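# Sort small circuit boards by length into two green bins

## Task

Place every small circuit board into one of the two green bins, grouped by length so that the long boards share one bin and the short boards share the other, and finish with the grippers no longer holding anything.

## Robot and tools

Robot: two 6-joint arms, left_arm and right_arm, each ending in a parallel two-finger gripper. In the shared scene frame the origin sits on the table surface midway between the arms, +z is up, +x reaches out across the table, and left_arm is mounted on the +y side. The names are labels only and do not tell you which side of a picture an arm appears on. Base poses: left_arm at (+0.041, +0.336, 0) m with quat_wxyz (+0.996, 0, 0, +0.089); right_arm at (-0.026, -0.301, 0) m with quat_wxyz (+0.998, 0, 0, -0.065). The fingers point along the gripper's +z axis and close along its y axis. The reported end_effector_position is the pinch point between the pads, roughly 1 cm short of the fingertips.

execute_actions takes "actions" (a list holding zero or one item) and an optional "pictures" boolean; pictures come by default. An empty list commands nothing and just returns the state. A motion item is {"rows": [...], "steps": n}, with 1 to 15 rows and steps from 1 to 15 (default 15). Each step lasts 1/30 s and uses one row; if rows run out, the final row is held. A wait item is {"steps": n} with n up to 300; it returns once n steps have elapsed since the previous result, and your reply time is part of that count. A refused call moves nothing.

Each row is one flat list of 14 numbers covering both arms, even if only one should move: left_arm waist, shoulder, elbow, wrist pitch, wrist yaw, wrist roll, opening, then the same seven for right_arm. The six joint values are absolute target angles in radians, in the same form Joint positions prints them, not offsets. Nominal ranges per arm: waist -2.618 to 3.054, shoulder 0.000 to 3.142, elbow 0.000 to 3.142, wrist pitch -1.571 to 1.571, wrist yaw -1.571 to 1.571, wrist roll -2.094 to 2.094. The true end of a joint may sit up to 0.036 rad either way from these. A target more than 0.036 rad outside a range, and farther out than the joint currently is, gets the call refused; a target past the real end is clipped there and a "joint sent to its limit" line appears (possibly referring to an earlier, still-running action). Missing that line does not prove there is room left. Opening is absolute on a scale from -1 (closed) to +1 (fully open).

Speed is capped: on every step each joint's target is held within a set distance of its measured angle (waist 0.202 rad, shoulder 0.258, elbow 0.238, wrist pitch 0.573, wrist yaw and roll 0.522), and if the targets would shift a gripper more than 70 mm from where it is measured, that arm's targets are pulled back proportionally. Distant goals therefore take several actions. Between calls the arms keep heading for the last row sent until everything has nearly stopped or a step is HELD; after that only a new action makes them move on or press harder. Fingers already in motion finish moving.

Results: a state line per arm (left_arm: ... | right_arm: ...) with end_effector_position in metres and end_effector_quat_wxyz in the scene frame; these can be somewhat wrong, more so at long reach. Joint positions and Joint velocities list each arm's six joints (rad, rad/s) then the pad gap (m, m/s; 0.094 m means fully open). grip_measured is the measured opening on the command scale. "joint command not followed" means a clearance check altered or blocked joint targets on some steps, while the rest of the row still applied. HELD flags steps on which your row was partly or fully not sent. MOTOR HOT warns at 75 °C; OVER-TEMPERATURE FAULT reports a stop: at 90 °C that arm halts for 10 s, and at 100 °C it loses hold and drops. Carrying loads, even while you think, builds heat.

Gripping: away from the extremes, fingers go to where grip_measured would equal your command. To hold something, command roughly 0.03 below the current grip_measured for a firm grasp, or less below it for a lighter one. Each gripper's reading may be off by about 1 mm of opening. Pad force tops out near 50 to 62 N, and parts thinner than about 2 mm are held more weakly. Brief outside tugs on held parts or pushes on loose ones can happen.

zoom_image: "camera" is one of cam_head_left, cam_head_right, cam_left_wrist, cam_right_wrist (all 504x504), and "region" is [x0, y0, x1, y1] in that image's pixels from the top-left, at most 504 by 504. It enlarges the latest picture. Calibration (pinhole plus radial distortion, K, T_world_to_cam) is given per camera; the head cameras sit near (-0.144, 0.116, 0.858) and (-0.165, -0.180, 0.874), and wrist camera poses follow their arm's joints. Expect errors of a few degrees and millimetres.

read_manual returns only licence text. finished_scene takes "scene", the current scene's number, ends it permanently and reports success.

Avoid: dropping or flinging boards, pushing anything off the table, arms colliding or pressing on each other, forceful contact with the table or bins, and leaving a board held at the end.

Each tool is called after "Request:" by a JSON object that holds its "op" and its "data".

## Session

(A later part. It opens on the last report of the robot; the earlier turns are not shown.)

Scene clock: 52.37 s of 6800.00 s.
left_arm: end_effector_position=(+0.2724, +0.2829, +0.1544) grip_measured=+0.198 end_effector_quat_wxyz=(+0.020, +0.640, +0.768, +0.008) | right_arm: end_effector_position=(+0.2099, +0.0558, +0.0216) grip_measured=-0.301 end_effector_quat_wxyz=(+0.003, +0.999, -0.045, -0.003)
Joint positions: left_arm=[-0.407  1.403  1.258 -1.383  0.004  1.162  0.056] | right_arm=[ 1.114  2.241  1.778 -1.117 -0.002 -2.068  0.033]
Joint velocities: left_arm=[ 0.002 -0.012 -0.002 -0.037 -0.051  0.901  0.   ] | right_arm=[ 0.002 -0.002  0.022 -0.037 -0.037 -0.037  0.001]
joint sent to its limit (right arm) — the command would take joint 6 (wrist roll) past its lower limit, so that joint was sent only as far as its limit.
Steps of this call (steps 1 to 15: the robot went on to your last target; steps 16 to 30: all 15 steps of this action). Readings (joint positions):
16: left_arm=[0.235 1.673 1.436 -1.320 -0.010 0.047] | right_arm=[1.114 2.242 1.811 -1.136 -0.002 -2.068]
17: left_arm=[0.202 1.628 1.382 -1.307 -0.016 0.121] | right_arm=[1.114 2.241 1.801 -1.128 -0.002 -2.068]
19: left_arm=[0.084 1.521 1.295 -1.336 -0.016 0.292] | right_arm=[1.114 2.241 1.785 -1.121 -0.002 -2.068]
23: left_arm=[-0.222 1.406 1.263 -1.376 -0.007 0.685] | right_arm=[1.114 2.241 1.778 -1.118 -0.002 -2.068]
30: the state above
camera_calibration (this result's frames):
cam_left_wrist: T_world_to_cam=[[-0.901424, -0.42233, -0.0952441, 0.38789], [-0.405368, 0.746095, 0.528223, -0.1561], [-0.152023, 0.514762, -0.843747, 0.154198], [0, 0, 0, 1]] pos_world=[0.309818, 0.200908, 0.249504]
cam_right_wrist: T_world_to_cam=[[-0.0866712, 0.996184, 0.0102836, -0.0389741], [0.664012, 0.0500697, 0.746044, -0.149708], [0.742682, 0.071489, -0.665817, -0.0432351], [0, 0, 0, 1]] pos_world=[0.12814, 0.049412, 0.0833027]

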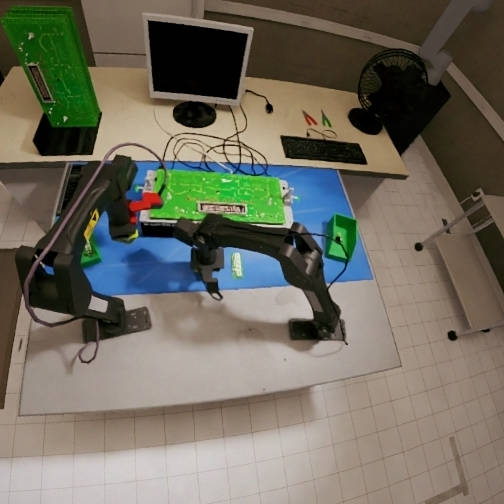

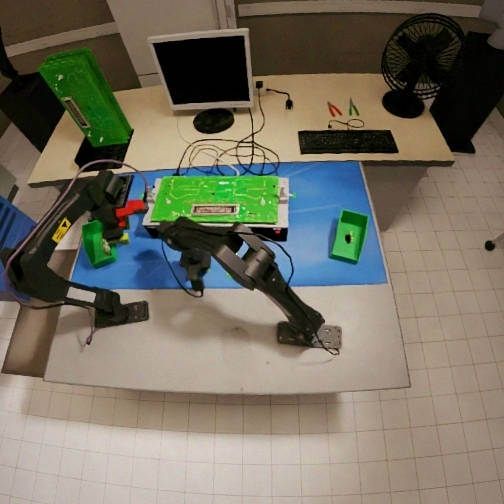

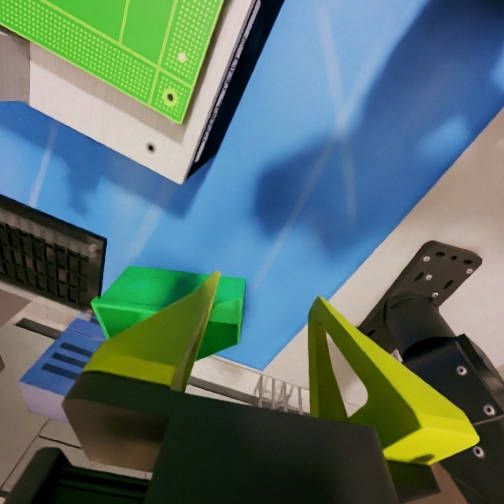

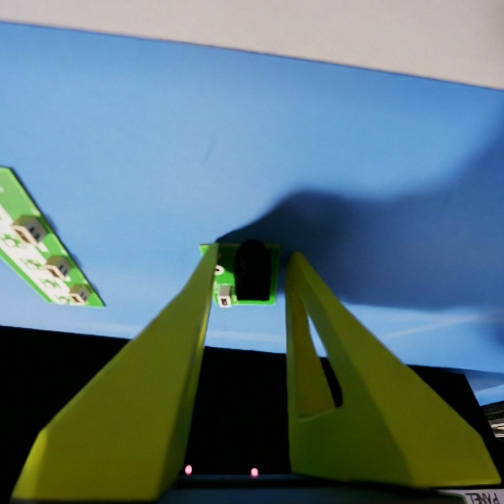

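Request:
{"op": "execute_actions", "data": {"actions": [{"rows":[[-0.4,1.4,1.24,-1.4,0,1.95,0.2,1.082,2.225,1.765,-1.065,0,-2.06,-0.5]]}]}}

Scene clock: 53.63 s of 6800.00 s.
left_arm: end_effector_position=(+0.2725, +0.2848, +0.1544) grip_measured=+0.198 end_effector_quat_wxyz=(+0.012, +0.878, +0.478, +0.017) | right_arm: end_effector_position=(+0.2179, +0.0548, +0.0216) grip_measured=-0.497 end_effector_quat_wxyz=(-0.005, +0.998, -0.055, -0.002)
Joint positions: left_arm=[-0.407  1.403  1.258 -1.384 -0.005  1.917  0.056] | right_arm=[ 1.094  2.241  1.778 -1.103 -0.008 -2.067  0.024]
Joint velocities: left_arm=[-0.002 -0.012 -0.012  0.066 -0.007  0.168  0.   ] | right_arm=[ 0.012 -0.002  0.012  0.022  0.022  0.007 -0.001]
Steps of this call (steps 1 to 23: the robot went on to your last target; steps 24 to 38: all 15 steps of this action). Readings (joint positions):
24: left_arm=[-0.407 1.403 1.258 -1.383 -0.004 1.365] | right_arm=[1.112 2.241 1.778 -1.116 -0.002 -2.068]
25: left_arm=[-0.407 1.403 1.258 -1.384 -0.004 1.465] | right_arm=[1.109 2.241 1.778 -1.113 -0.002 -2.068]
27: left_arm=[-0.407 1.403 1.258 -1.384 -0.004 1.635] | right_arm=[1.101 2.241 1.778 -1.105 -0.005 -2.068]
31: left_arm=[-0.407 1.403 1.258 -1.384 -0.005 1.818] | right_arm=[1.094 2.241 1.778 -1.103 -0.008 -2.067]
38: the state above
camera_calibration (this result's frames):
cam_left_wrist: T_world_to_cam=[[-0.944256, 0.312195, -0.104478, 0.192644], [0.203751, 0.803465, 0.559401, -0.344585], [0.258587, 0.50693, -0.822287, 0.0402696], [0, 0, 0, 1]] pos_world=[0.241702, 0.196306, 0.246001]
cam_right_wrist: T_world_to_cam=[[-0.0665506, 0.997447, 0.025891, -0.0419787], [0.662921, 0.0248074, 0.748279, -0.153442], [0.745726, 0.0669621, -0.662879, -0.0496371], [0, 0, 0, 1]] pos_world=[0.135942, 0.0490018, 0.083001]

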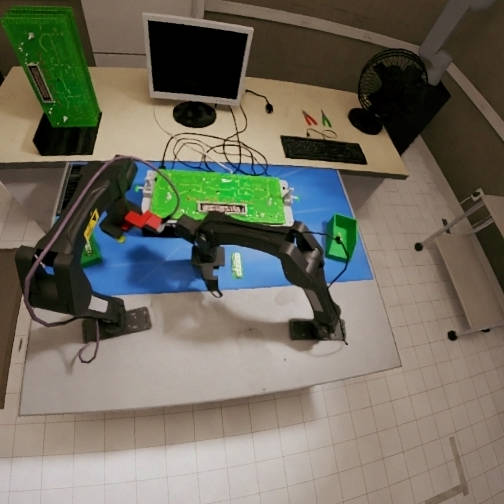

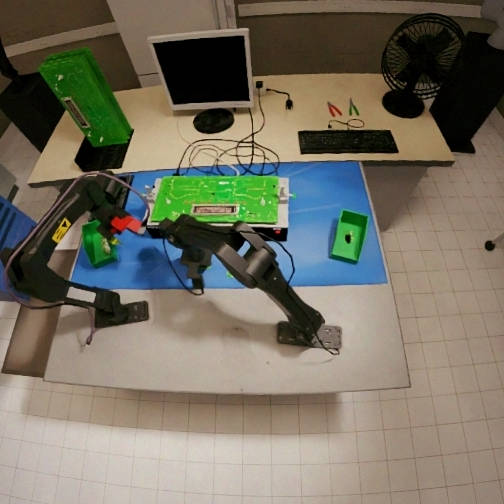

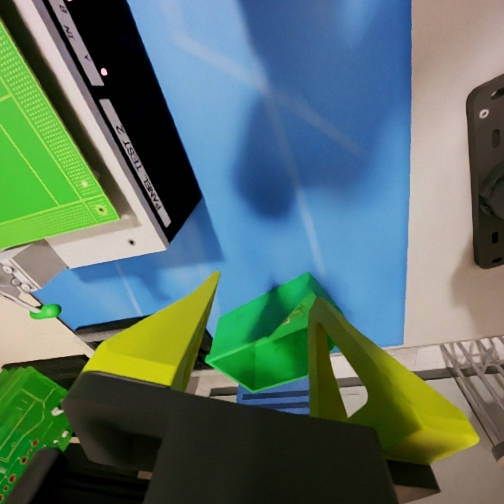

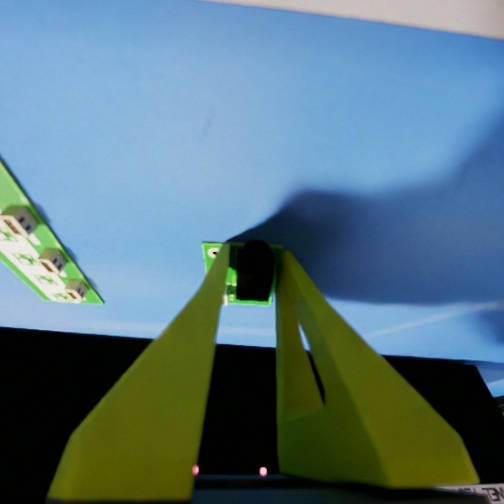

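Request:
{"op": "execute_actions", "data": {"actions": [{"rows":[[-0.3,1.4,1.24,-1.4,0,1.95,0.2,1.094,2.225,1.785,-1.10,0,-2.06,-0.6],[-0.3,1.4,1.24,-1.4,0,1.95,0.2,1.094,2.225,1.785,-1.10,0,-2.06,-0.7],[-0.3,1.4,1.24,-1.4,0,1.95,0.2,1.094,2.225,1.785,-1.10,0,-2.06,-0.8],[-0.3,1.4,1.24,-1.4,0,1.95,0.2,1.094,2.225,1.785,-1.10,0,-2.06,-0.8],[-0.3,1.4,1.24,-1.4,0,1.95,0.2,1.094,2.225,1.785,-1.10,0,-2.06,-0.8],[-0.3,1.4,1.24,-1.4,0,1.95,0.2,1.094,2.225,1.785,-1.10,0,-2.06,-0.8],[-0.3,1.4,1.24,-1.4,0,1.95,0.2,1.094,2.225,1.785,-1.10,0,-2.06,-0.8],[-0.3,1.4,1.24,-1.4,0,1.95,0.2,1.094,2.18,1.79,-1.18,0,-2.06,-0.8],[-0.3,1.4,1.24,-1.4,0,1.95,0.2,1.094,2.18,1.79,-1.18,0,-2.06,-0.8],[-0.3,1.4,1.24,-1.4,0,1.95,0.2,1.094,2.13,1.79,-1.24,0,-2.06,-0.8],[-0.3,1.4,1.24,-1.4,0,1.95,0.2,1.094,2.13,1.79,-1.24,0,-2.06,-0.8],[-0.3,1.4,1.24,-1.4,0,1.95,0.2,1.094,2.07,1.79,-1.3,0,-2.06,-0.8]]}]}}

Scene clock: 55.90 s of 6800.00 s.
left_arm: end_effector_position=(+0.2768, +0.3103, +0.1544) grip_measured=+0.198 end_effector_quat_wxyz=(+0.008, +0.858, +0.513, +0.019) | right_arm: end_effector_position=(+0.2071, +0.0376, +0.0736) grip_measured=-0.706 end_effector_quat_wxyz=(-0.008, +0.998, -0.055, +0.003)
Joint positions: left_arm=[-0.301  1.403  1.258 -1.384 -0.01   1.943  0.056] | right_arm=[ 1.094  2.11   1.778 -1.221 -0.003 -2.067  0.014]
Joint velocities: left_arm=[ 0.002 -0.007  0.012 -0.007  0.007  0.066  0.001] | right_arm=[ 0.007 -0.686 -0.007 -0.344  0.022 -0.007 -0.   ]
Steps of this call (steps 1 to 30: the robot went on to your last target; steps 31 to 53: nothing new was sent; steps 54 to 68: all 15 steps of this action). Readings (joint positions):
54: left_arm=[-0.394 1.403 1.258 -1.384 0.000 1.943] | right_arm=[1.094 2.241 1.778 -1.102 -0.008 -2.067]
55: left_arm=[-0.366 1.403 1.258 -1.384 0.002 1.943] | right_arm=[1.094 2.240 1.778 -1.100 -0.008 -2.067]
57: left_arm=[-0.315 1.403 1.258 -1.384 -0.006 1.943] | right_arm=[1.094 2.239 1.778 -1.101 -0.006 -2.067]
61: left_arm=[-0.301 1.403 1.258 -1.384 -0.010 1.943] | right_arm=[1.094 2.236 1.778 -1.104 -0.005 -2.067]
68: the state above
camera_calibration (this result's frames):
cam_left_wrist: T_world_to_cam=[[-0.966109, 0.236406, -0.10366, 0.21814], [0.138586, 0.813813, 0.56436, -0.351939], [0.217778, 0.530867, -0.818995, 0.0295703], [0, 0, 0, 1]] pos_world=[0.253081, 0.219145, 0.24545]
cam_right_wrist: T_world_to_cam=[[-0.0668067, 0.997252, 0.0320342, -0.0273583], [0.654786, 0.0195942, 0.75556, -0.183462], [0.752856, 0.0714521, -0.654296, -0.00818329], [0, 0, 0, 1]] pos_world=[0.124462, 0.0314626, 0.134139]

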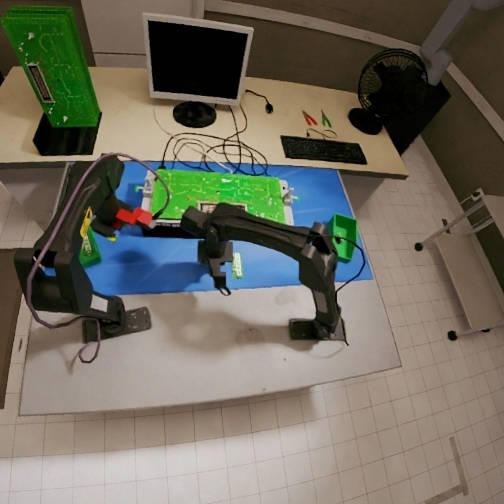

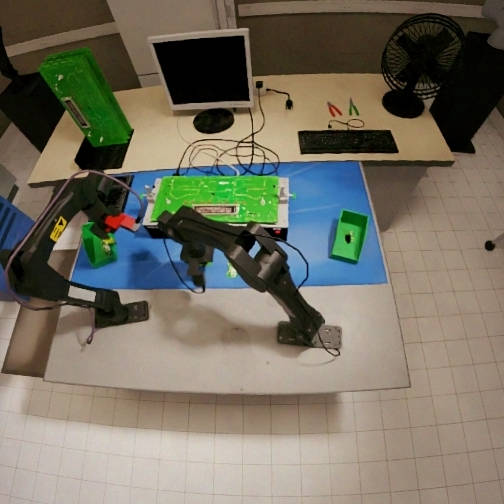

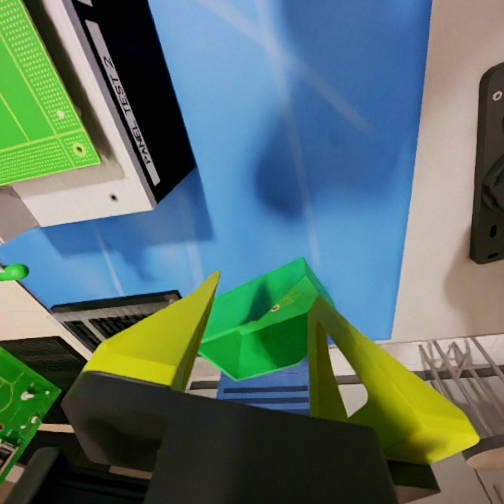

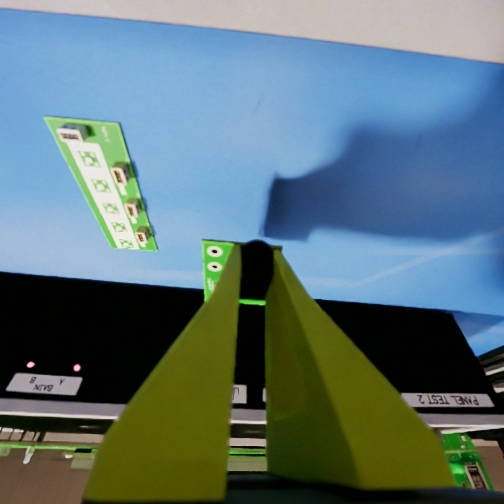

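Request:
{"op": "execute_actions", "data": {"actions": [{"rows":[[-0.3,1.4,1.24,-1.4,0,1.91,0.2,1.0,1.65,1.55,-1.45,0,-1.2,-0.8]]}], "pictures": false}}

Request:
{"op": "execute_actions", "data": {"actions": [{"rows":[[-0.9,1.4,1.24,-1.4,0,1.91,0.2,0.1,1.65,1.55,-1.45,0,-0.25,-0.8]]}], "pictures": false}}

Request:
{"op": "execute_actions", "data": {"actions": [{"rows":[[-1.309,1.7,1.55,-1.4,0,1.91,0.2,-0.336,1.88,1.72,-1.39,0,-0.25,-0.8]]}], "pictures": false}}

Request:
{"op": "execute_actions", "data": {"actions": [{"rows":[[-1.309,1.95,1.8,-1.4,0,1.91,0.2,-0.336,1.89,1.63,-1.28,0,-0.25,-0.8],[-1.309,1.95,1.8,-1.4,0,1.91,0.2,-0.336,1.89,1.63,-1.28,0,-0.25,-0.8],[-1.309,1.95,1.8,-1.4,0,1.91,0.2,-0.336,1.89,1.63,-1.28,0,-0.25,-0.8],[-1.309,1.95,1.8,-1.4,0,1.91,0.2,-0.336,1.89,1.63,-1.28,0,-0.25,-0.8],[-1.309,2.08,1.9,-1.36,0,1.91,0.2,-0.336,1.9,1.54,-1.17,0,-0.25,-0.8],[-1.309,2.08,1.9,-1.36,0,1.91,0.2,-0.336,1.9,1.54,-1.17,0,-0.25,-0.8],[-1.309,2.08,1.9,-1.36,0,1.91,0.2,-0.336,1.9,1.54,-1.17,0,-0.25,-0.8],[-1.309,2.08,1.9,-1.36,0,1.91,0.2,-0.336,1.9,1.54,-1.17,0,-0.25,-0.8],[-1.309,2.19,1.96,-1.3,0,1.91,0.2,-0.336,1.91,1.445,-1.085,0,-0.25,-0.8]]}], "pictures": false}}

Request:
{"op": "execute_actions", "data": {"actions": [{"steps":12}]}}

Scene clock: 59.00 s of 6800.00 s.
left_arm: end_effector_position=(+0.2768, +0.3103, +0.1544) grip_measured=+0.198 end_effector_quat_wxyz=(+0.009, +0.852, +0.523, +0.019) | right_arm: end_effector_position=(+0.1677, -0.0710, +0.1712) grip_measured=-0.705 end_effector_quat_wxyz=(-0.024, +0.876, -0.482, +0.007)
Joint positions: left_arm=[-0.301  1.403  1.258 -1.384 -0.01   1.919  0.056] | right_arm=[ 0.999  1.642  1.551 -1.43   0.003 -1.267  0.014]
Joint velocities: left_arm=[ 0.002  0.002 -0.012 -0.051  0.066 -0.11  -0.001] | right_arm=[-0.007  0.149  0.002 -0.007 -0.022  0.33  -0.001]
Steps of this call (steps 1 to 30: the robot went on to your last target; steps 31 to 78: nothing new was sent; steps 79 to 93: all 15 steps of this action). Readings (joint positions):
79: left_arm=[-0.301 1.403 1.258 -1.384 -0.010 1.939] | right_arm=[1.089 2.052 1.749 -1.261 -0.005 -2.015]
80: left_arm=[-0.301 1.403 1.258 -1.384 -0.010 1.935] | right_arm=[1.080 2.012 1.692 -1.262 -0.006 -1.945]
82: left_arm=[-0.301 1.403 1.258 -1.384 -0.010 1.929] | right_arm=[1.048 1.916 1.602 -1.314 -0.005 -1.802]
86: left_arm=[-0.301 1.403 1.258 -1.384 -0.010 1.923] | right_arm=[1.001 1.705 1.551 -1.390 0.003 -1.483]
93: the state above

Scene clock: 59.50 s of 6800.00 s.
left_arm: end_effector_position=(+0.2194, +0.1801, +0.1544) grip_measured=+0.198 end_effector_quat_wxyz=(+0.016, +0.969, +0.246, +0.013) | right_arm: end_effector_position=(+0.2747, -0.3166, +0.1666) grip_measured=-0.705 end_effector_quat_wxyz=(+0.014, -0.135, +0.991, -0.011)
Joint positions: left_arm=[-0.906  1.403  1.258 -1.384 -0.004  1.917  0.056] | right_arm=[ 0.084  1.659  1.551 -1.431  0.017 -0.316  0.014]
Joint velocities: left_arm=[ 0.007  0.012  0.002 -0.022 -0.095  0.007  0.001] | right_arm=[-0.437  0.002 -0.007 -0.007  0.183  0.403 -0.   ]
Steps of this call (steps 1 to 15: all 15 steps of this action). Readings (joint positions):
1: left_arm=[-0.325 1.403 1.258 -1.384 -0.022 1.918] | right_arm=[0.979 1.647 1.551 -1.431 -0.008 -1.190]
2: left_arm=[-0.384 1.403 1.258 -1.384 -0.028 1.917] | right_arm=[0.933 1.650 1.551 -1.431 -0.018 -1.092]
4: left_arm=[-0.531 1.403 1.258 -1.384 -0.024 1.917] | right_arm=[0.797 1.655 1.551 -1.431 -0.016 -0.897]
8: left_arm=[-0.820 1.403 1.258 -1.384 -0.014 1.917] | right_arm=[0.505 1.659 1.551 -1.431 -0.008 -0.542]
15: the state above

Scene clock: 60.00 s of 6800.00 s.
left_arm: end_effector_position=(+0.1738, +0.0548, +0.1431) grip_measured=+0.198 end_effector_quat_wxyz=(+0.001, +0.999, +0.045, +0.003) | right_arm: end_effector_position=(+0.2869, -0.4640, +0.1265) grip_measured=-0.705 end_effector_quat_wxyz=(-0.013, +0.108, +0.994, -0.002)
Joint positions: left_arm=[-1.315  1.717  1.523 -1.372 -0.005  1.914  0.056] | right_arm=[-0.347  1.905  1.692 -1.381  0.012 -0.262  0.014]
Joint velocities: left_arm=[ 0.056 -0.017  0.007 -0.022 -0.066  0.066  0.   ] | right_arm=[ 0.168 -0.002 -0.002 -0.007 -0.095 -0.037  0.001]
Steps of this call (steps 1 to 15: all 15 steps of this action). Readings (joint positions):
1: left_arm=[-0.927 1.431 1.287 -1.409 -0.016 1.916] | right_arm=[0.059 1.680 1.573 -1.448 0.009 -0.308]
2: left_arm=[-0.974 1.486 1.352 -1.436 -0.022 1.916] | right_arm=[0.021 1.720 1.618 -1.458 0.000 -0.301]
4: left_arm=[-1.088 1.605 1.467 -1.413 -0.024 1.916] | right_arm=[-0.083 1.806 1.678 -1.425 -0.005 -0.289]
8: left_arm=[-1.303 1.716 1.523 -1.362 -0.011 1.914] | right_arm=[-0.312 1.908 1.692 -1.381 0.002 -0.271]
15: the state above

Scene clock: 60.50 s of 6800.00 s.
left_arm: end_effector_position=(+0.2219, -0.0469, +0.0722) grip_measured=+0.198 end_effector_quat_wxyz=(-0.010, +0.999, +0.046, -0.000) | right_arm: end_effector_position=(+0.2786, -0.4559, +0.0569) grip_measured=-0.705 end_effector_quat_wxyz=(-0.028, +0.105, +0.994, +0.007)
Joint positions: left_arm=[-1.314  2.206  1.925 -1.308 -0.007  1.914  0.056] | right_arm=[-0.34   1.925  1.439 -1.142  0.007 -0.26   0.014]
Joint velocities: left_arm=[-0.002  0.066 -0.022  0.007 -0.022 -0.022 -0.001] | right_arm=[-0.002 -0.012 -0.002  0.242 -0.022 -0.022 -0.001]
Steps of this call (steps 1 to 15: all 15 steps of this action). Readings (joint positions):
1: left_arm=[-1.314 1.746 1.561 -1.404 -0.007 1.915] | right_arm=[-0.343 1.904 1.683 -1.369 0.010 -0.261]
2: left_arm=[-1.314 1.802 1.642 -1.436 -0.007 1.915] | right_arm=[-0.340 1.901 1.668 -1.352 0.008 -0.261]
4: left_arm=[-1.314 1.899 1.754 -1.397 -0.007 1.914] | right_arm=[-0.340 1.901 1.643 -1.332 0.007 -0.260]
8: left_arm=[-1.314 2.056 1.869 -1.355 -0.007 1.914] | right_arm=[-0.340 1.904 1.555 -1.250 0.007 -0.260]
15: the state above

Scene clock: 60.90 s of 6800.00 s.
left_arm: end_effector_position=(+0.2230, -0.0491, +0.0743) grip_measured=+0.198 end_effector_quat_wxyz=(-0.006, +0.999, +0.046, +0.002) | right_arm: end_effector_position=(+0.2868, -0.4600, +0.0565) grip_measured=-0.705 end_effector_quat_wxyz=(-0.011, +0.105, +0.994, +0.000)
Joint positions: left_arm=[-1.314  2.206  1.933 -1.307 -0.007  1.914  0.056] | right_arm=[-0.34   1.925  1.439 -1.105  0.007 -0.26   0.014]
Joint velocities: left_arm=[ 0.012  0.002  0.002 -0.007 -0.095 -0.022  0.   ] | right_arm=[ 0.002 -0.002 -0.002 -0.037 -0.051 -0.007 -0.   ]
Steps of this call (steps 1 to 12: the robot went on to your last target). Readings (joint positions):
1: left_arm=[-1.314 2.207 1.925 -1.308 -0.007 1.914] | right_arm=[-0.340 1.925 1.439 -1.136 0.007 -0.260]
2: left_arm=[-1.314 2.206 1.925 -1.308 -0.007 1.914] | right_arm=[-0.340 1.925 1.439 -1.128 0.007 -0.260]
4: left_arm=[-1.314 2.206 1.931 -1.307 -0.007 1.914] | right_arm=[-0.340 1.925 1.439 -1.118 0.007 -0.260]
8: left_arm=[-1.314 2.206 1.933 -1.307 -0.007 1.914] | right_arm=[-0.340 1.925 1.439 -1.108 0.007 -0.260]
12: the state above
camera_calibration (this result's frames):
cam_left_wrist: T_world_to_cam=[[-0.33979, 0.938886, -0.0551006, 0.134092], [0.768324, 0.310897, 0.559484, -0.1715], [0.542422, 0.147772, -0.827008, 0.0758996], [0, 0, 0, 1]] pos_world=[0.136161, -0.0837939, 0.16611]
cam_right_wrist: T_world_to_cam=[[-0.033125, -0.999355, 0.0138775, -0.45232], [-0.644008, 0.0319607, 0.764351, 0.164731], [-0.764302, 0.0163819, -0.644651, 0.365465], [0, 0, 0, 1]] pos_world=[0.370431, -0.46328, 0.115962]

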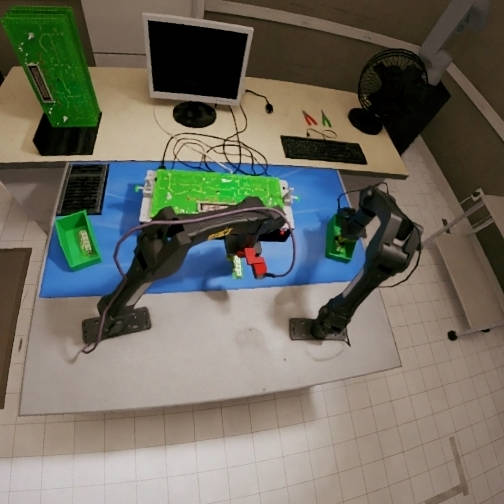

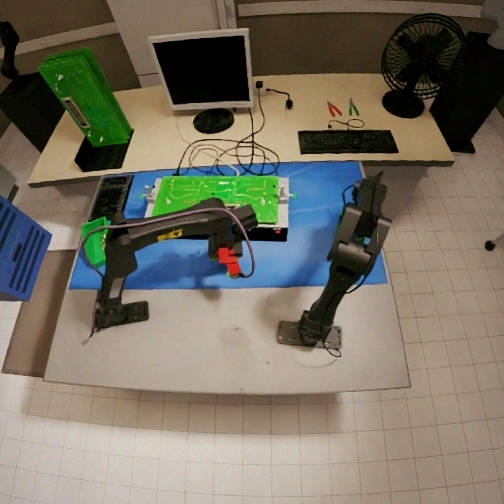

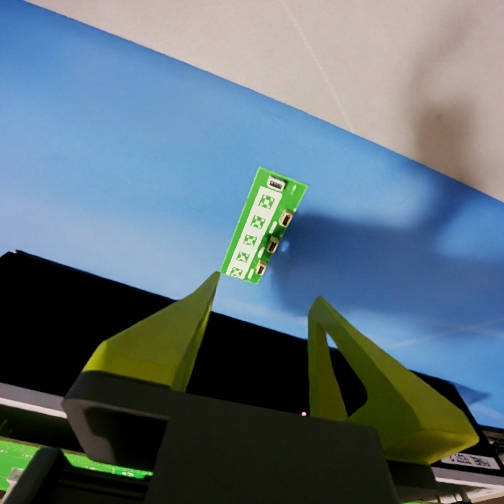

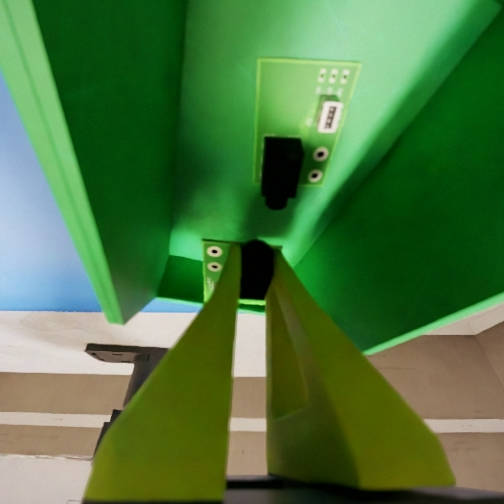

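Request:
{"op": "execute_actions", "data": {"actions": [{"rows":[[-1.325,2.2,1.89,-1.22,0,2.0,0.2,-0.336,1.915,1.385,-1.02,0,-0.25,-0.8],[-1.325,2.2,1.89,-1.22,0,2.0,0.2,-0.336,1.915,1.385,-1.02,0,-0.25,-0.8],[-1.325,2.2,1.89,-1.22,0,2.0,0.2,-0.336,1.915,1.385,-1.02,0,-0.25,-0.8],[-1.325,2.2,1.89,-1.22,0,2.0,0.2,-0.336,1.915,1.385,-1.02,0,-0.25,-0.8],[-1.325,2.2,1.89,-1.22,0,2.0,0.2,-0.336,1.915,1.385,-1.02,0,-0.25,-0.8],[-1.325,2.225,1.81,-1.13,0,2.0,0.2,-0.336,1.915,1.385,-1.02,0,-0.25,-0.8],[-1.325,2.225,1.81,-1.13,0,2.0,0.2,-0.336,1.915,1.385,-1.02,0,-0.25,-0.8],[-1.325,2.225,1.81,-1.13,0,2.0,0.2,-0.336,1.915,1.385,-1.02,0,-0.25,-0.8],[-1.325,2.225,1.81,-1.13,0,2.0,0.2,-0.336,1.915,1.385,-1.02,0,-0.25,-0.8],[-1.325,2.225,1.81,-1.13,0,2.0,0.2,-0.336,1.915,1.385,-1.02,0,-0.25,-0.8],[-1.325,2.225,1.81,-1.13,0,2.0,0.2,-0.336,1.915,1.385,-1.02,0,-0.25,-0.4]]}], "pictures": false}}

Request:
{"op": "execute_actions", "data": {"actions": [{"rows":[[-1.325,2.225,1.81,-1.13,0,2.0,0.2,-0.336,1.9,1.5,-1.2,0,-0.25,-0.4],[-1.325,2.225,1.81,-1.13,0,2.0,0.2,-0.336,1.9,1.5,-1.2,0,-0.25,-0.4],[-1.325,2.225,1.81,-1.13,0,2.0,0.2,-0.336,1.9,1.5,-1.2,0,-0.25,-0.4],[-1.325,2.225,1.81,-1.13,0,2.0,0.2,-0.336,1.88,1.7,-1.39,0,-0.25,-0.4]],"steps":10}]}}

Scene clock: 64.70 s of 6800.00 s.
left_arm: end_effector_position=(+0.2239, -0.0556, +0.0380) grip_measured=+0.198 end_effector_quat_wxyz=(+0.004, +1.000, +0.006, +0.006) | right_arm: end_effector_position=(+0.2861, -0.4597, +0.0442) grip_measured=-0.402 end_effector_quat_wxyz=(-0.005, +0.105, +0.994, -0.002)
Joint positions: left_arm=[-1.318  2.227  1.821 -1.154 -0.007  1.989  0.056] | right_arm=[-0.34   1.923  1.386 -1.041  0.007 -0.259  0.028]
Joint velocities: left_arm=[ 0.012  0.007 -0.002  0.081 -0.022  0.051 -0.001] | right_arm=[ 0.002  0.002  0.002  0.007 -0.007 -0.051  0.001]
Steps of this call (steps 1 to 30: the robot went on to your last target; steps 31 to 90: nothing new was sent; then 0.30 s passed at rest; steps 91 to 105: all 15 steps of this action). Readings (joint positions):
91: left_arm=[-1.315 2.206 1.929 -1.298 -0.007 1.925] | right_arm=[-0.340 1.924 1.432 -1.093 0.007 -0.260]
92: left_arm=[-1.315 2.205 1.923 -1.284 -0.007 1.939] | right_arm=[-0.340 1.923 1.420 -1.078 0.007 -0.260]
94: left_arm=[-1.316 2.205 1.912 -1.262 -0.007 1.958] | right_arm=[-0.340 1.923 1.397 -1.062 0.007 -0.260]
98: left_arm=[-1.318 2.205 1.859 -1.195 -0.007 1.978] | right_arm=[-0.340 1.923 1.386 -1.054 0.007 -0.260]
105: the state above

Scene clock: 65.03 s of 6800.00 s.
left_arm: end_effector_position=(+0.2255, -0.0589, +0.0380) grip_measured=+0.198 end_effector_quat_wxyz=(+0.011, +1.000, +0.005, +0.009) | right_arm: end_effector_position=(+0.3072, -0.4704, +0.1353) grip_measured=-0.402 end_effector_quat_wxyz=(+0.039, +0.105, +0.993, -0.019)
Joint positions: left_arm=[-1.318  2.227  1.821 -1.139 -0.007  1.992  0.056] | right_arm=[-0.34   1.881  1.692 -1.295  0.007 -0.259  0.028]
Joint velocities: left_arm=[ 0.002  0.002  0.002 -0.007 -0.037 -0.007 -0.   ] | right_arm=[ 0.007 -0.222  0.12  -0.505  0.022 -0.022 -0.001]
Steps of this call (steps 1 to 10: all 10 steps of this action). Readings (joint positions):
1: left_arm=[-1.318 2.227 1.821 -1.150 -0.007 1.990] | right_arm=[-0.340 1.925 1.400 -1.062 0.007 -0.259]
2: left_arm=[-1.318 2.227 1.821 -1.146 -0.007 1.990] | right_arm=[-0.340 1.928 1.422 -1.094 0.007 -0.259]
4: left_arm=[-1.318 2.227 1.821 -1.143 -0.007 1.991] | right_arm=[-0.340 1.927 1.485 -1.157 0.007 -0.259]
8: left_arm=[-1.318 2.227 1.821 -1.140 -0.007 1.992] | right_arm=[-0.340 1.904 1.669 -1.270 0.007 -0.259]
10: the state above
camera_calibration (this result's frames):
cam_left_wrist: T_world_to_cam=[[-0.260699, 0.961224, -0.0899175, 0.126976], [0.783294, 0.265044, 0.562318, -0.156277], [0.564345, 0.0761639, -0.822018, 0.0365905], [0, 0, 0, 1]] pos_world=[0.134864, -0.083419, 0.129373]
cam_right_wrist: T_world_to_cam=[[-0.0369949, -0.997568, 0.0590648, -0.467199], [-0.71388, 0.0677418, 0.696983, 0.165414], [-0.69929, -0.0163804, -0.714651, 0.40612], [0, 0, 0, 1]] pos_world=[0.384798, -0.470616, 0.202538]

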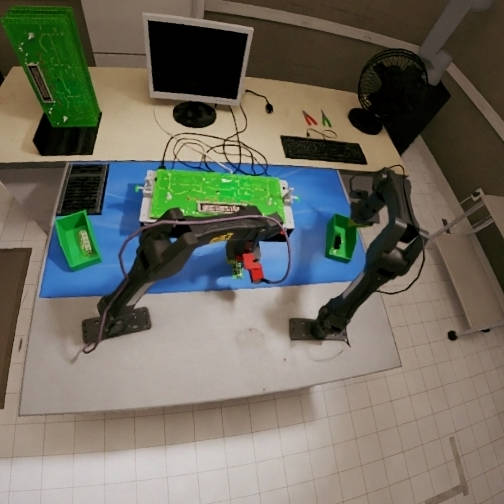

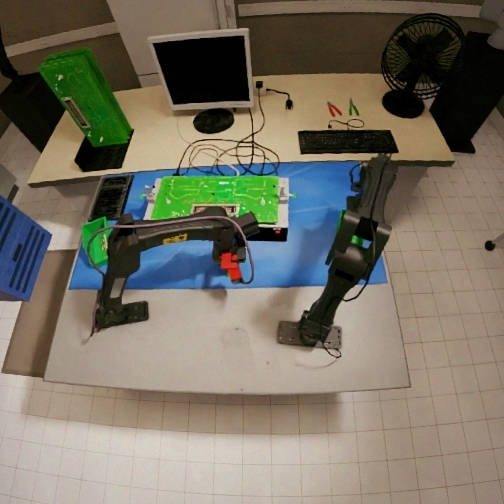

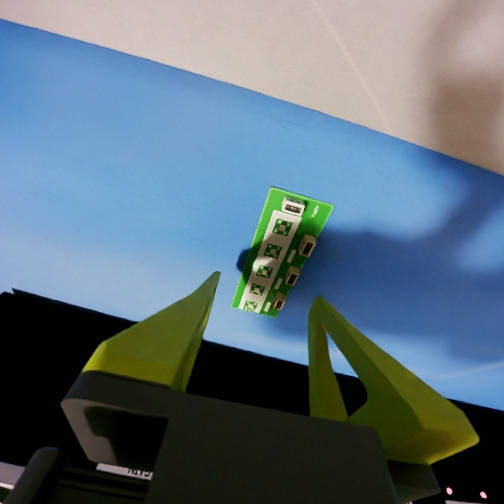

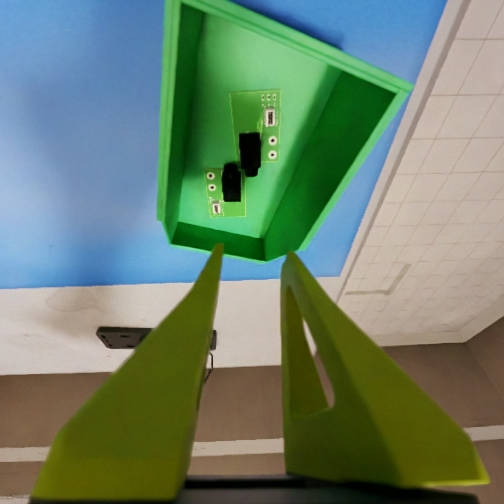

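Request:
{"op": "execute_actions", "data": {"actions": [{"rows":[[-1.325,2.245,1.77,-1.09,0,2.0,0.2,-0.336,1.88,1.7,-1.39,0,-0.25,-0.4],[-1.325,2.245,1.77,-1.09,0,2.0,0.2,-0.336,1.88,1.7,-1.39,0,-0.25,-0.4],[-1.325,2.245,1.77,-1.09,0,2.0,0.2,-0.336,1.88,1.7,-1.39,0,-0.25,-0.4],[-1.325,2.245,1.77,-1.09,0,2.0,0.2,-0.336,1.88,1.7,-1.39,0,-0.25,-0.4],[-1.325,2.245,1.77,-1.09,0,2.0,0.2,-0.336,1.88,1.7,-1.39,0,-0.25,-0.4],[-1.325,2.245,1.77,-1.09,0,2.0,0.2,-0.336,1.88,1.7,-1.39,0,-0.25,-0.4],[-1.325,2.255,1.74,-1.065,0,2.0,0.2,-0.336,1.88,1.7,-1.39,0,-0.25,-0.4]]}]}}

Scene clock: 66.97 s of 6800.00 s.
left_arm: end_effector_position=(+0.2231, -0.0537, +0.0156) grip_measured=+0.198 end_effector_quat_wxyz=(+0.001, +1.000, +0.005, +0.004) | right_arm: end_effector_position=(+0.2904, -0.4619, +0.1346) grip_measured=-0.402 end_effector_quat_wxyz=(+0.004, +0.105, +0.994, -0.005)
Joint positions: left_arm=[-1.318  2.243  1.759 -1.08  -0.007  1.993  0.056] | right_arm=[-0.34   1.882  1.694 -1.372  0.007 -0.259  0.028]
Joint velocities: left_arm=[-0.007 -0.002  0.007  0.007 -0.007  0.066 -0.001] | right_arm=[ 0.007 -0.002 -0.007 -0.051 -0.051 -0.007 -0.   ]
Steps of this call (steps 1 to 30: the robot went on to your last target; steps 31 to 43: nothing new was sent; steps 44 to 58: all 15 steps of this action). Readings (joint positions):
44: left_arm=[-1.318 2.227 1.816 -1.131 -0.007 1.992] | right_arm=[-0.340 1.882 1.694 -1.372 0.007 -0.259]
45: left_arm=[-1.318 2.227 1.810 -1.123 -0.007 1.992] | right_arm=[-0.340 1.882 1.694 -1.372 0.007 -0.259]
47: left_arm=[-1.318 2.230 1.796 -1.112 -0.007 1.992] | right_arm=[-0.340 1.882 1.694 -1.372 0.007 -0.259]
51: left_arm=[-1.318 2.236 1.775 -1.095 -0.007 1.993] | right_arm=[-0.340 1.882 1.694 -1.372 0.007 -0.259]
58: the state above
camera_calibration (this result's frames):
cam_left_wrist: T_world_to_cam=[[-0.260662, 0.962941, -0.0692848, 0.11903], [0.788408, 0.253738, 0.560384, -0.144896], [0.557197, 0.0914463, -0.82533, 0.0216066], [0, 0, 0, 1]] pos_world=[0.133224, -0.0798296, 0.107277]
cam_right_wrist: T_world_to_cam=[[-0.0340594, -0.999061, 0.0267869, -0.45645], [-0.664541, 0.0426579, 0.746034, 0.12079], [-0.746476, 0.00760847, -0.665369, 0.412164], [0, 0, 0, 1]] pos_world=[0.372394, -0.46431, 0.196355]

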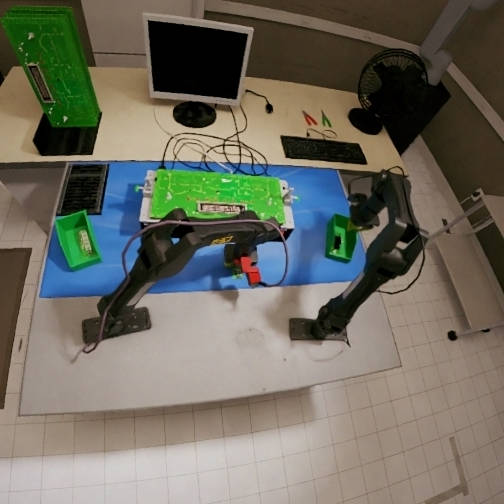

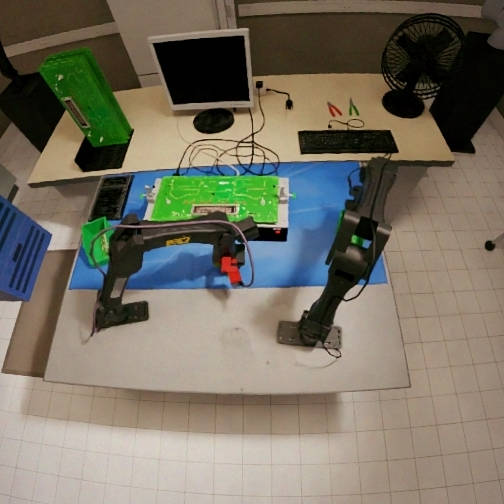

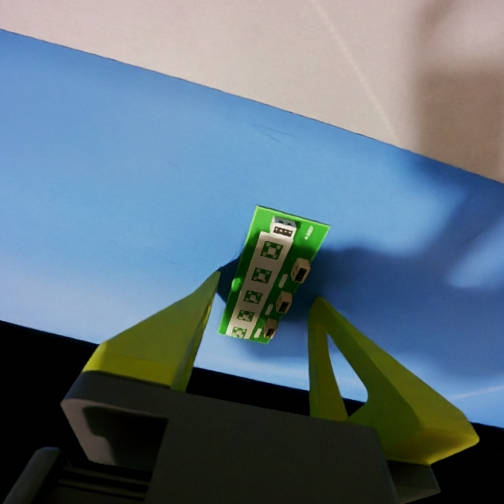

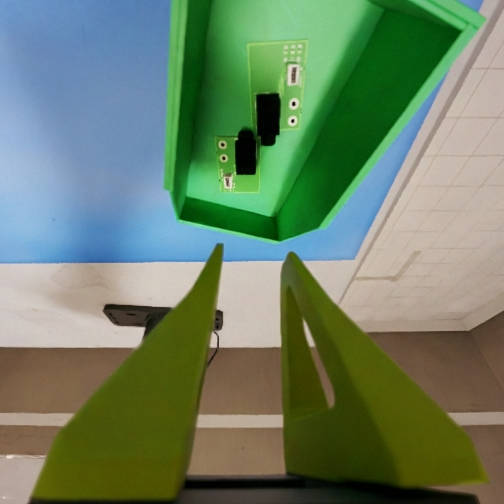

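Request:
{"op": "execute_actions", "data": {"actions": [{"rows":[[-1.325,2.26,1.72,-1.055,0,2.0,0.2,-0.336,1.88,1.7,-1.39,0,-0.25,-0.4],[-1.325,2.26,1.72,-1.055,0,2.0,0.2,-0.336,1.88,1.7,-1.39,0,-0.25,-0.4],[-1.325,2.26,1.72,-1.055,0,2.0,0.2,-0.336,1.88,1.7,-1.39,0,-0.25,-0.4],[-1.325,2.26,1.72,-1.055,0,2.0,0.2,-0.336,1.88,1.7,-1.39,0,-0.25,-0.4],[-1.325,2.26,1.72,-1.055,0,2.0,0.2,-0.336,1.88,1.7,-1.39,0,-0.25,-0.4],[-1.325,2.26,1.72,-1.055,0,2.0,0.1,-0.336,1.88,1.7,-1.39,0,-0.25,-0.4],[-1.325,2.26,1.72,-1.055,0,2.0,0.0,-0.336,1.88,1.7,-1.39,0,-0.25,-0.4],[-1.325,2.26,1.72,-1.055,0,2.0,-0.08,-0.336,1.88,1.7,-1.39,0,-0.25,-0.4],[-1.325,2.26,1.72,-1.055,0,2.0,-0.16,-0.336,1.88,1.7,-1.39,0,-0.25,-0.4],[-1.325,2.26,1.72,-1.055,0,2.0,-0.24,-0.336,1.88,1.7,-1.39,0,-0.25,-0.4],[-1.325,2.26,1.72,-1.055,0,2.0,-0.3,-0.336,1.88,1.7,-1.39,0,-0.25,-0.4],[-1.325,2.26,1.72,-1.055,0,2.0,-0.35,-0.336,1.88,1.7,-1.39,0,-0.25,-0.4],[-1.325,2.26,1.72,-1.055,0,2.0,-0.4,-0.336,1.88,1.7,-1.39,0,-0.25,-0.4]]}], "pictures": false}}

Scene clock: 70.60 s of 6800.00 s.
left_arm: end_effector_position=(+0.2239, -0.0582, +0.0147) grip_measured=-0.353 end_effector_quat_wxyz=(+0.010, +1.000, +0.004, +0.007) | right_arm: end_effector_position=(+0.2904, -0.4619, +0.1346) grip_measured=-0.402 end_effector_quat_wxyz=(+0.004, +0.105, +0.994, -0.005)
Joint positions: left_arm=[-1.32   2.243  1.755 -1.057 -0.004  1.993  0.03 ] | right_arm=[-0.34   1.882  1.694 -1.372  0.007 -0.259  0.028]
Joint velocities: left_arm=[ 0.002 -0.012 -0.002  0.007  0.037  0.081  0.   ] | right_arm=[-0.007 -0.012  0.002  0.066 -0.037 -0.022 -0.001]
Steps of this call (steps 1 to 15: the robot went on to your last target; steps 16 to 90: nothing new was sent; then 0.13 s passed at rest; steps 91 to 105: all 15 steps of this action). Readings (joint positions):
91: left_arm=[-1.318 2.243 1.756 -1.071 -0.007 1.993] | right_arm=[-0.340 1.882 1.694 -1.372 0.007 -0.259]
92: left_arm=[-1.318 2.243 1.755 -1.070 -0.007 1.993] | right_arm=[-0.340 1.882 1.694 -1.372 0.007 -0.259]
94: left_arm=[-1.318 2.243 1.755 -1.070 -0.007 1.993] | right_arm=[-0.340 1.882 1.694 -1.372 0.007 -0.259]
98: left_arm=[-1.320 2.243 1.755 -1.057 -0.004 1.993] | right_arm=[-0.340 1.882 1.694 -1.372 0.007 -0.259]
105: the state above

Request:
{"op": "execute_actions", "data": {"actions": [{"rows":[[-1.32,2.2,1.77,-1.12,0,2.0,-0.4,-0.336,1.88,1.7,-1.39,0,-0.25,-0.4],[-1.32,2.2,1.77,-1.12,0,2.0,-0.4,-0.336,1.88,1.7,-1.39,0,-0.25,-0.4],[-1.32,2.14,1.77,-1.2,0,2.0,-0.4,-0.336,1.88,1.7,-1.39,0,-0.25,-0.4],[-1.32,2.14,1.77,-1.2,0,2.0,-0.4,-0.336,1.88,1.7,-1.39,0,-0.25,-0.4],[-1.32,2.07,1.77,-1.28,0,2.0,-0.4,-0.336,1.88,1.7,-1.39,0,-0.25,-0.4],[-1.32,2.07,1.77,-1.28,0,2.0,-0.4,-0.336,1.88,1.7,-1.39,0,-0.25,-0.4],[-1.32,2.0,1.75,-1.33,0,2.0,-0.4,-0.336,1.88,1.7,-1.39,0,-0.25,-0.4],[-1.32,2.0,1.75,-1.33,0,2.0,-0.4,-0.336,1.88,1.7,-1.39,0,-0.25,-0.4],[-1.32,1.9,1.68,-1.36,0,1.8,-0.4,-0.336,1.88,1.7,-1.39,0,-0.25,-0.4],[-1.32,1.9,1.68,-1.36,0,1.8,-0.4,-0.336,1.88,1.7,-1.39,0,-0.25,-0.4],[-1.32,1.8,1.6,-1.38,0,1.6,-0.4,-0.336,1.88,1.7,-1.39,0,-0.25,-0.4],[-1.32,1.8,1.6,-1.38,0,1.6,-0.4,-0.336,1.88,1.7,-1.39,0,-0.25,-0.4],[-1.32,1.7,1.52,-1.39,0,1.4,-0.4,-0.336,1.88,1.7,-1.39,0,-0.25,-0.4]]}], "pictures": false}}

Request:
{"op": "execute_actions", "data": {"actions": [{"rows":[[-1.0,1.4,1.24,-1.4,0,0.5,-0.4,-0.336,1.88,1.7,-1.39,0,-0.25,-0.4]],"steps":10}], "pictures": false}}

Request:
{"op": "execute_actions", "data": {"actions": [{"rows":[[-0.2,1.4,1.24,-1.4,0,0,-0.4,-0.336,1.88,1.7,-1.39,0,-0.25,-0.4]],"steps":13}], "pictures": false}}

Request:
{"op": "execute_actions", "data": {"actions": [{"rows":[[0.27,1.70,1.47,-1.33,0,0,-0.4,-0.336,1.88,1.7,-1.39,0,-0.25,-0.4]]}], "pictures": false}}

Request:
{"op": "execute_actions", "data": {"actions": [{"rows":[[0.27,1.72,1.38,-1.2,0,0,-0.4,-0.336,1.88,1.7,-1.39,0,-0.25,-0.4],[0.27,1.72,1.38,-1.2,0,0,-0.4,-0.336,1.88,1.7,-1.39,0,-0.25,-0.4],[0.27,1.72,1.38,-1.2,0,0,-0.4,-0.336,1.88,1.7,-1.39,0,-0.25,-0.4],[0.27,1.73,1.3,-1.1,0,0,-0.4,-0.336,1.88,1.7,-1.39,0,-0.25,-0.4],[0.27,1.73,1.3,-1.1,0,0,-0.4,-0.336,1.88,1.7,-1.39,0,-0.25,-0.4],[0.27,1.73,1.3,-1.1,0,0,-0.4,-0.336,1.88,1.7,-1.39,0,-0.25,-0.4],[0.27,1.735,1.215,-1.0,0,0,-0.4,-0.336,1.88,1.7,-1.39,0,-0.25,-0.4],[0.27,1.735,1.215,-1.0,0,0,-0.4,-0.336,1.88,1.7,-1.39,0,-0.25,-0.4],[0.27,1.735,1.215,-1.0,0,0,-0.4,-0.336,1.88,1.7,-1.39,0,-0.25,-0.4],[0.27,1.745,1.16,-0.96,0,0,-0.4,-0.336,1.88,1.7,-1.39,0,-0.25,-0.4]]}], "pictures": false}}

Request:
{"op": "execute_actions", "data": {"actions": [{"rows":[[0.27,1.745,1.16,-0.96,0,0,-0.4,-0.336,1.88,1.7,-1.39,0,-0.25,-0.4],[0.27,1.745,1.16,-0.96,0,0,-0.4,-0.336,1.88,1.7,-1.39,0,-0.25,-0.4],[0.27,1.745,1.16,-0.96,0,0,-0.4,-0.336,1.88,1.7,-1.39,0,-0.25,-0.4],[0.27,1.745,1.16,-0.96,0,0,-0.4,-0.336,1.88,1.7,-1.39,0,-0.25,-0.4],[0.27,1.745,1.16,-0.96,0,0,-0.4,-0.336,1.88,1.7,-1.39,0,-0.25,-0.4],[0.27,1.745,1.16,-0.96,0,0,-0.4,-0.336,1.88,1.7,-1.39,0,-0.25,-0.4],[0.27,1.745,1.16,-0.96,0,0,-0.1,-0.336,1.88,1.7,-1.39,0,-0.25,-0.4]],"steps":12}], "pictures": false}}

Request:
{"op": "execute_actions", "data": {"actions": [{"rows":[[0.27,1.73,1.25,-1.12,0,0,-0.1,-0.336,1.88,1.7,-1.39,0,-0.25,-0.4],[0.27,1.73,1.25,-1.12,0,0,-0.1,-0.336,1.88,1.7,-1.39,0,-0.25,-0.4],[0.27,1.72,1.35,-1.24,0,0,-0.1,-0.336,1.88,1.7,-1.39,0,-0.25,-0.4],[0.27,1.72,1.35,-1.24,0,0,-0.1,-0.336,1.88,1.7,-1.39,0,-0.25,-0.4],[0.27,1.7,1.47,-1.35,0,0,-0.1,-0.336,1.88,1.7,-1.39,0,-0.25,-0.4]]}]}}

Scene clock: 76.70 s of 6800.00 s.
left_arm: end_effector_position=(+0.1832, +0.0316, +0.1575) grip_measured=-0.353 end_effector_quat_wxyz=(+0.052, +0.981, +0.185, +0.016) | right_arm: end_effector_position=(+0.2904, -0.4619, +0.1346) grip_measured=-0.402 end_effector_quat_wxyz=(+0.004, +0.105, +0.994, -0.005)
Joint positions: left_arm=[-1.32   1.718  1.576 -1.321 -0.007  1.629  0.03 ] | right_arm=[-0.34   1.882  1.694 -1.372  0.007 -0.259  0.028]
Joint velocities: left_arm=[-0.012 -0.999 -0.515 -0.769 -0.037 -1.443 -0.001] | right_arm=[ 0.007  0.002 -0.022 -0.022  0.022 -0.037  0.001]
Steps of this call (steps 1 to 15: the robot went on to your last target; steps 16 to 90: nothing new was sent; then 2.60 s passed at rest; steps 91 to 105: all 15 steps of this action). Readings (joint positions):
91: left_arm=[-1.320 2.240 1.755 -1.059 -0.005 1.993] | right_arm=[-0.340 1.882 1.694 -1.372 0.007 -0.259]
92: left_arm=[-1.320 2.237 1.755 -1.066 -0.005 1.993] | right_arm=[-0.340 1.882 1.694 -1.372 0.007 -0.259]
94: left_arm=[-1.320 2.216 1.755 -1.098 -0.006 1.993] | right_arm=[-0.340 1.882 1.694 -1.372 0.007 -0.259]
98: left_arm=[-1.320 2.093 1.755 -1.199 -0.007 1.993] | right_arm=[-0.340 1.882 1.694 -1.372 0.007 -0.259]
105: the state above

Scene clock: 77.03 s of 6800.00 s.
left_arm: end_effector_position=(+0.2052, +0.1693, +0.1535) grip_measured=-0.352 end_effector_quat_wxyz=(+0.013, +0.718, +0.696, +0.009) | right_arm: end_effector_position=(+0.2904, -0.4619, +0.1346) grip_measured=-0.402 end_effector_quat_wxyz=(+0.004, +0.105, +0.994, -0.005)
Joint positions: left_arm=[-0.991  1.405  1.256 -1.394 -0.017  0.79   0.03 ] | right_arm=[-0.34   1.882  1.694 -1.372  0.007 -0.259  0.028]
Joint velocities: left_arm=[-0.042 -0.017 -0.1   -0.081  0.022 -1.897 -0.001] | right_arm=[-0.007 -0.012 -0.012 -0.037 -0.037 -0.066 -0.001]
Steps of this call (steps 1 to 10: all 10 steps of this action). Readings (joint positions):
1: left_arm=[-1.306 1.672 1.542 -1.325 0.001 1.565] | right_arm=[-0.340 1.882 1.694 -1.372 0.007 -0.259]
2: left_arm=[-1.275 1.617 1.488 -1.321 0.007 1.495] | right_arm=[-0.340 1.882 1.694 -1.372 0.007 -0.259]
4: left_arm=[-1.166 1.504 1.376 -1.333 0.005 1.341] | right_arm=[-0.340 1.882 1.694 -1.372 0.007 -0.259]
8: left_arm=[-0.992 1.406 1.266 -1.389 -0.019 0.950] | right_arm=[-0.340 1.882 1.694 -1.372 0.007 -0.259]
10: the state above

Scene clock: 77.47 s of 6800.00 s.
left_arm: end_effector_position=(+0.2751, +0.3356, +0.1530) grip_measured=-0.352 end_effector_quat_wxyz=(+0.013, +0.037, +0.999, +0.007) | right_arm: end_effector_position=(+0.2904, -0.4619, +0.1346) grip_measured=-0.402 end_effector_quat_wxyz=(+0.004, +0.105, +0.994, -0.005)
Joint positions: left_arm=[-0.196  1.405  1.254 -1.394 -0.013  0.057  0.03 ] | right_arm=[-0.34   1.882  1.694 -1.372  0.007 -0.259  0.028]
Joint velocities: left_arm=[ 0.335  0.002  0.002  0.007 -0.022 -0.344 -0.   ] | right_arm=[ 0.007 -0.002 -0.007  0.051  0.007 -0.037 -0.   ]
Steps of this call (steps 1 to 13: all 13 steps of this action). Readings (joint positions):
1: left_arm=[-0.968 1.405 1.254 -1.395 -0.002 0.704] | right_arm=[-0.340 1.882 1.694 -1.372 0.007 -0.259]
2: left_arm=[-0.911 1.405 1.254 -1.395 0.007 0.607] | right_arm=[-0.340 1.882 1.694 -1.372 0.007 -0.259]
4: left_arm=[-0.764 1.405 1.254 -1.394 0.005 0.413] | right_arm=[-0.340 1.882 1.694 -1.372 0.007 -0.259]
8: left_arm=[-0.467 1.405 1.254 -1.394 0.002 0.172] | right_arm=[-0.340 1.882 1.694 -1.372 0.007 -0.259]
13: the state above

Scene clock: 77.97 s of 6800.00 s.
left_arm: end_effector_position=(+0.3133, +0.4728, +0.1225) grip_measured=-0.352 end_effector_quat_wxyz=(-0.014, -0.222, +0.975, +0.000) | right_arm: end_effector_position=(+0.2904, -0.4619, +0.1346) grip_measured=-0.402 end_effector_quat_wxyz=(+0.004, +0.105, +0.994, -0.005)
Joint positions: left_arm=[ 0.279  1.72   1.445 -1.323 -0.007  0.009  0.03 ] | right_arm=[-0.34   1.882  1.694 -1.372  0.007 -0.259  0.028]
Joint velocities: left_arm=[-0.12   0.022 -0.012 -0.007  0.081  0.007  0.   ] | right_arm=[-0.002 -0.012 -0.012 -0.022  0.007 -0.037 -0.   ]
Steps of this call (steps 1 to 15: all 15 steps of this action). Readings (joint positions):
1: left_arm=[-0.171 1.430 1.277 -1.411 -0.003 0.050] | right_arm=[-0.340 1.882 1.694 -1.372 0.007 -0.259]
2: left_arm=[-0.127 1.480 1.330 -1.427 0.004 0.045] | right_arm=[-0.340 1.882 1.694 -1.372 0.007 -0.259]
4: left_arm=[-0.017 1.593 1.414 -1.389 0.009 0.036] | right_arm=[-0.340 1.882 1.694 -1.372 0.007 -0.259]
8: left_arm=[0.230 1.722 1.445 -1.322 0.005 0.019] | right_arm=[-0.340 1.882 1.694 -1.372 0.007 -0.259]
15: the state above

Scene clock: 78.47 s of 6800.00 s.
left_arm: end_effector_position=(+0.3057, +0.4668, +0.0464) grip_measured=-0.352 end_effector_quat_wxyz=(-0.018, -0.221, +0.975, -0.003) | right_arm: end_effector_position=(+0.2904, -0.4619, +0.1346) grip_measured=-0.402 end_effector_quat_wxyz=(+0.004, +0.105, +0.994, -0.005)
Joint positions: left_arm=[ 0.274  1.746  1.167 -1.027 -0.002  0.008  0.03 ] | right_arm=[-0.34   1.882  1.694 -1.372  0.007 -0.259  0.028]
Joint velocities: left_arm=[-0.017  0.017 -0.007  0.139  0.007 -0.037 -0.001] | right_arm=[ 0.002  0.002 -0.007  0.037 -0.007 -0.007 -0.   ]
Steps of this call (steps 1 to 15: all 15 steps of this action). Readings (joint positions):
1: left_arm=[0.276 1.719 1.438 -1.310 -0.005 0.009] | right_arm=[-0.340 1.882 1.694 -1.372 0.007 -0.259]
2: left_arm=[0.274 1.719 1.426 -1.291 -0.004 0.009] | right_arm=[-0.340 1.882 1.694 -1.372 0.007 -0.259]
4: left_arm=[0.274 1.719 1.391 -1.248 -0.003 0.008] | right_arm=[-0.340 1.882 1.694 -1.372 0.007 -0.259]
8: left_arm=[0.274 1.723 1.282 -1.134 -0.003 0.008] | right_arm=[-0.340 1.882 1.694 -1.372 0.007 -0.259]
15: the state above

Scene clock: 78.87 s of 6800.00 s.
left_arm: end_effector_position=(+0.3153, +0.4714, +0.0462) grip_measured=-0.103 end_effector_quat_wxyz=(+0.003, -0.221, +0.975, +0.002) | right_arm: end_effector_position=(+0.2904, -0.4619, +0.1346) grip_measured=-0.402 end_effector_quat_wxyz=(+0.004, +0.105, +0.994, -0.005)
Joint positions: left_arm=[ 0.274  1.746  1.167 -0.984 -0.002  0.008  0.042] | right_arm=[-0.34   1.882  1.694 -1.372  0.007 -0.259  0.028]
Joint velocities: left_arm=[ 0.012  0.002  0.002  0.051 -0.007 -0.022  0.001] | right_arm=[-0.012 -0.002 -0.012  0.007 -0.081  0.007 -0.   ]
Steps of this call (steps 1 to 12: all 12 steps of this action). Readings (joint positions):
1: left_arm=[0.274 1.746 1.167 -1.020 -0.002 0.008] | right_arm=[-0.340 1.882 1.694 -1.372 0.007 -0.259]
2: left_arm=[0.274 1.746 1.167 -1.011 -0.002 0.008] | right_arm=[-0.340 1.882 1.694 -1.372 0.007 -0.259]
4: left_arm=[0.274 1.746 1.167 -0.999 -0.002 0.008] | right_arm=[-0.340 1.882 1.694 -1.372 0.007 -0.259]
8: left_arm=[0.274 1.746 1.167 -0.988 -0.002 0.008] | right_arm=[-0.340 1.882 1.694 -1.372 0.007 -0.259]
12: the state above

Scene clock: 79.37 s of 6800.00 s.
left_arm: end_effector_position=(+0.3205, +0.4739, +0.1340) grip_measured=-0.103 end_effector_quat_wxyz=(+0.012, -0.221, +0.975, +0.004) | right_arm: end_effector_position=(+0.2904, -0.4619, +0.1346) grip_measured=-0.402 end_effector_quat_wxyz=(+0.004, +0.105, +0.994, -0.005)
Joint positions: left_arm=[ 0.274  1.696  1.463 -1.312 -0.002  0.008  0.042] | right_arm=[-0.34   1.882  1.694 -1.372  0.007 -0.259  0.028]
Joint velocities: left_arm=[ 0.002  0.022 -0.002 -0.198  0.022 -0.037 -0.001] | right_arm=[ 0.012 -0.017 -0.002 -0.022 -0.007 -0.051 -0.001]
Steps of this call (steps 1 to 15: all 15 steps of this action). Readings (joint positions):
1: left_arm=[0.274 1.746 1.175 -1.000 -0.002 0.008] | right_arm=[-0.340 1.882 1.694 -1.372 0.007 -0.259]
2: left_arm=[0.274 1.747 1.188 -1.025 -0.002 0.008] | right_arm=[-0.340 1.882 1.694 -1.372 0.007 -0.259]
4: left_arm=[0.274 1.748 1.251 -1.106 -0.002 0.008] | right_arm=[-0.340 1.882 1.694 -1.372 0.007 -0.259]
8: left_arm=[0.274 1.723 1.431 -1.231 -0.002 0.008] | right_arm=[-0.340 1.882 1.694 -1.372 0.007 -0.259]
15: the state above
camera_calibration (this result's frames):
cam_left_wrist: T_world_to_cam=[[0.644847, -0.761912, -0.060517, 0.170634], [-0.624568, -0.57093, 0.532873, 0.425415], [-0.440553, -0.305824, -0.844029, 0.52735], [0, 0, 0, 1]] pos_world=[0.387993, 0.534167, 0.228733]
cam_right_wrist: T_world_to_cam=[[-0.0340594, -0.999061, 0.0267869, -0.45645], [-0.664541, 0.0426579, 0.746034, 0.12079], [-0.746476, 0.00760847, -0.665369, 0.412164], [0, 0, 0, 1]] pos_world=[0.372394, -0.46431, 0.196355]

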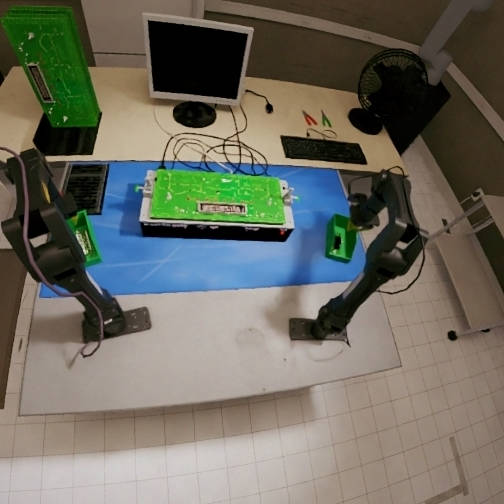

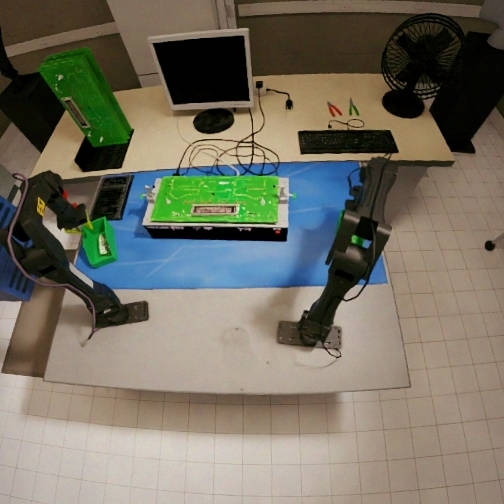

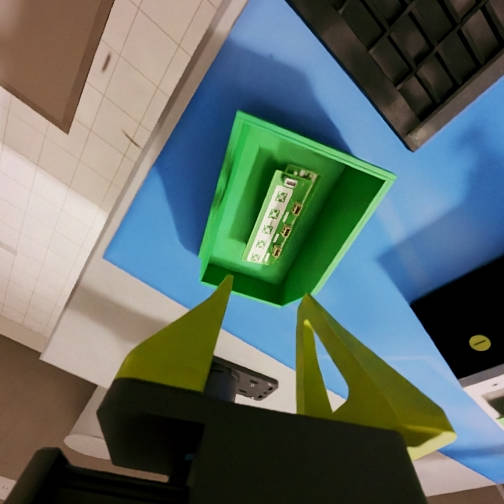

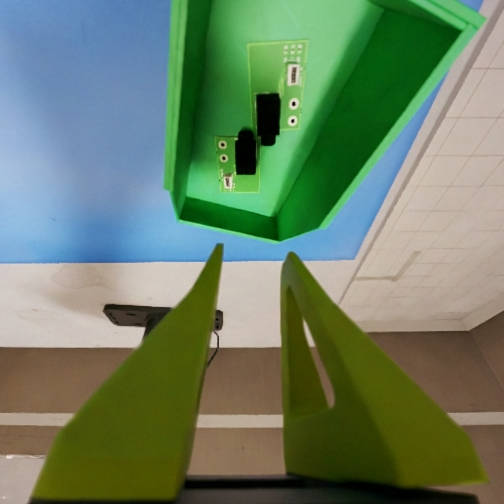

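Request:
{"op": "finished_scene", "data": {"scene": 1}}

The scene is finished: the task was done.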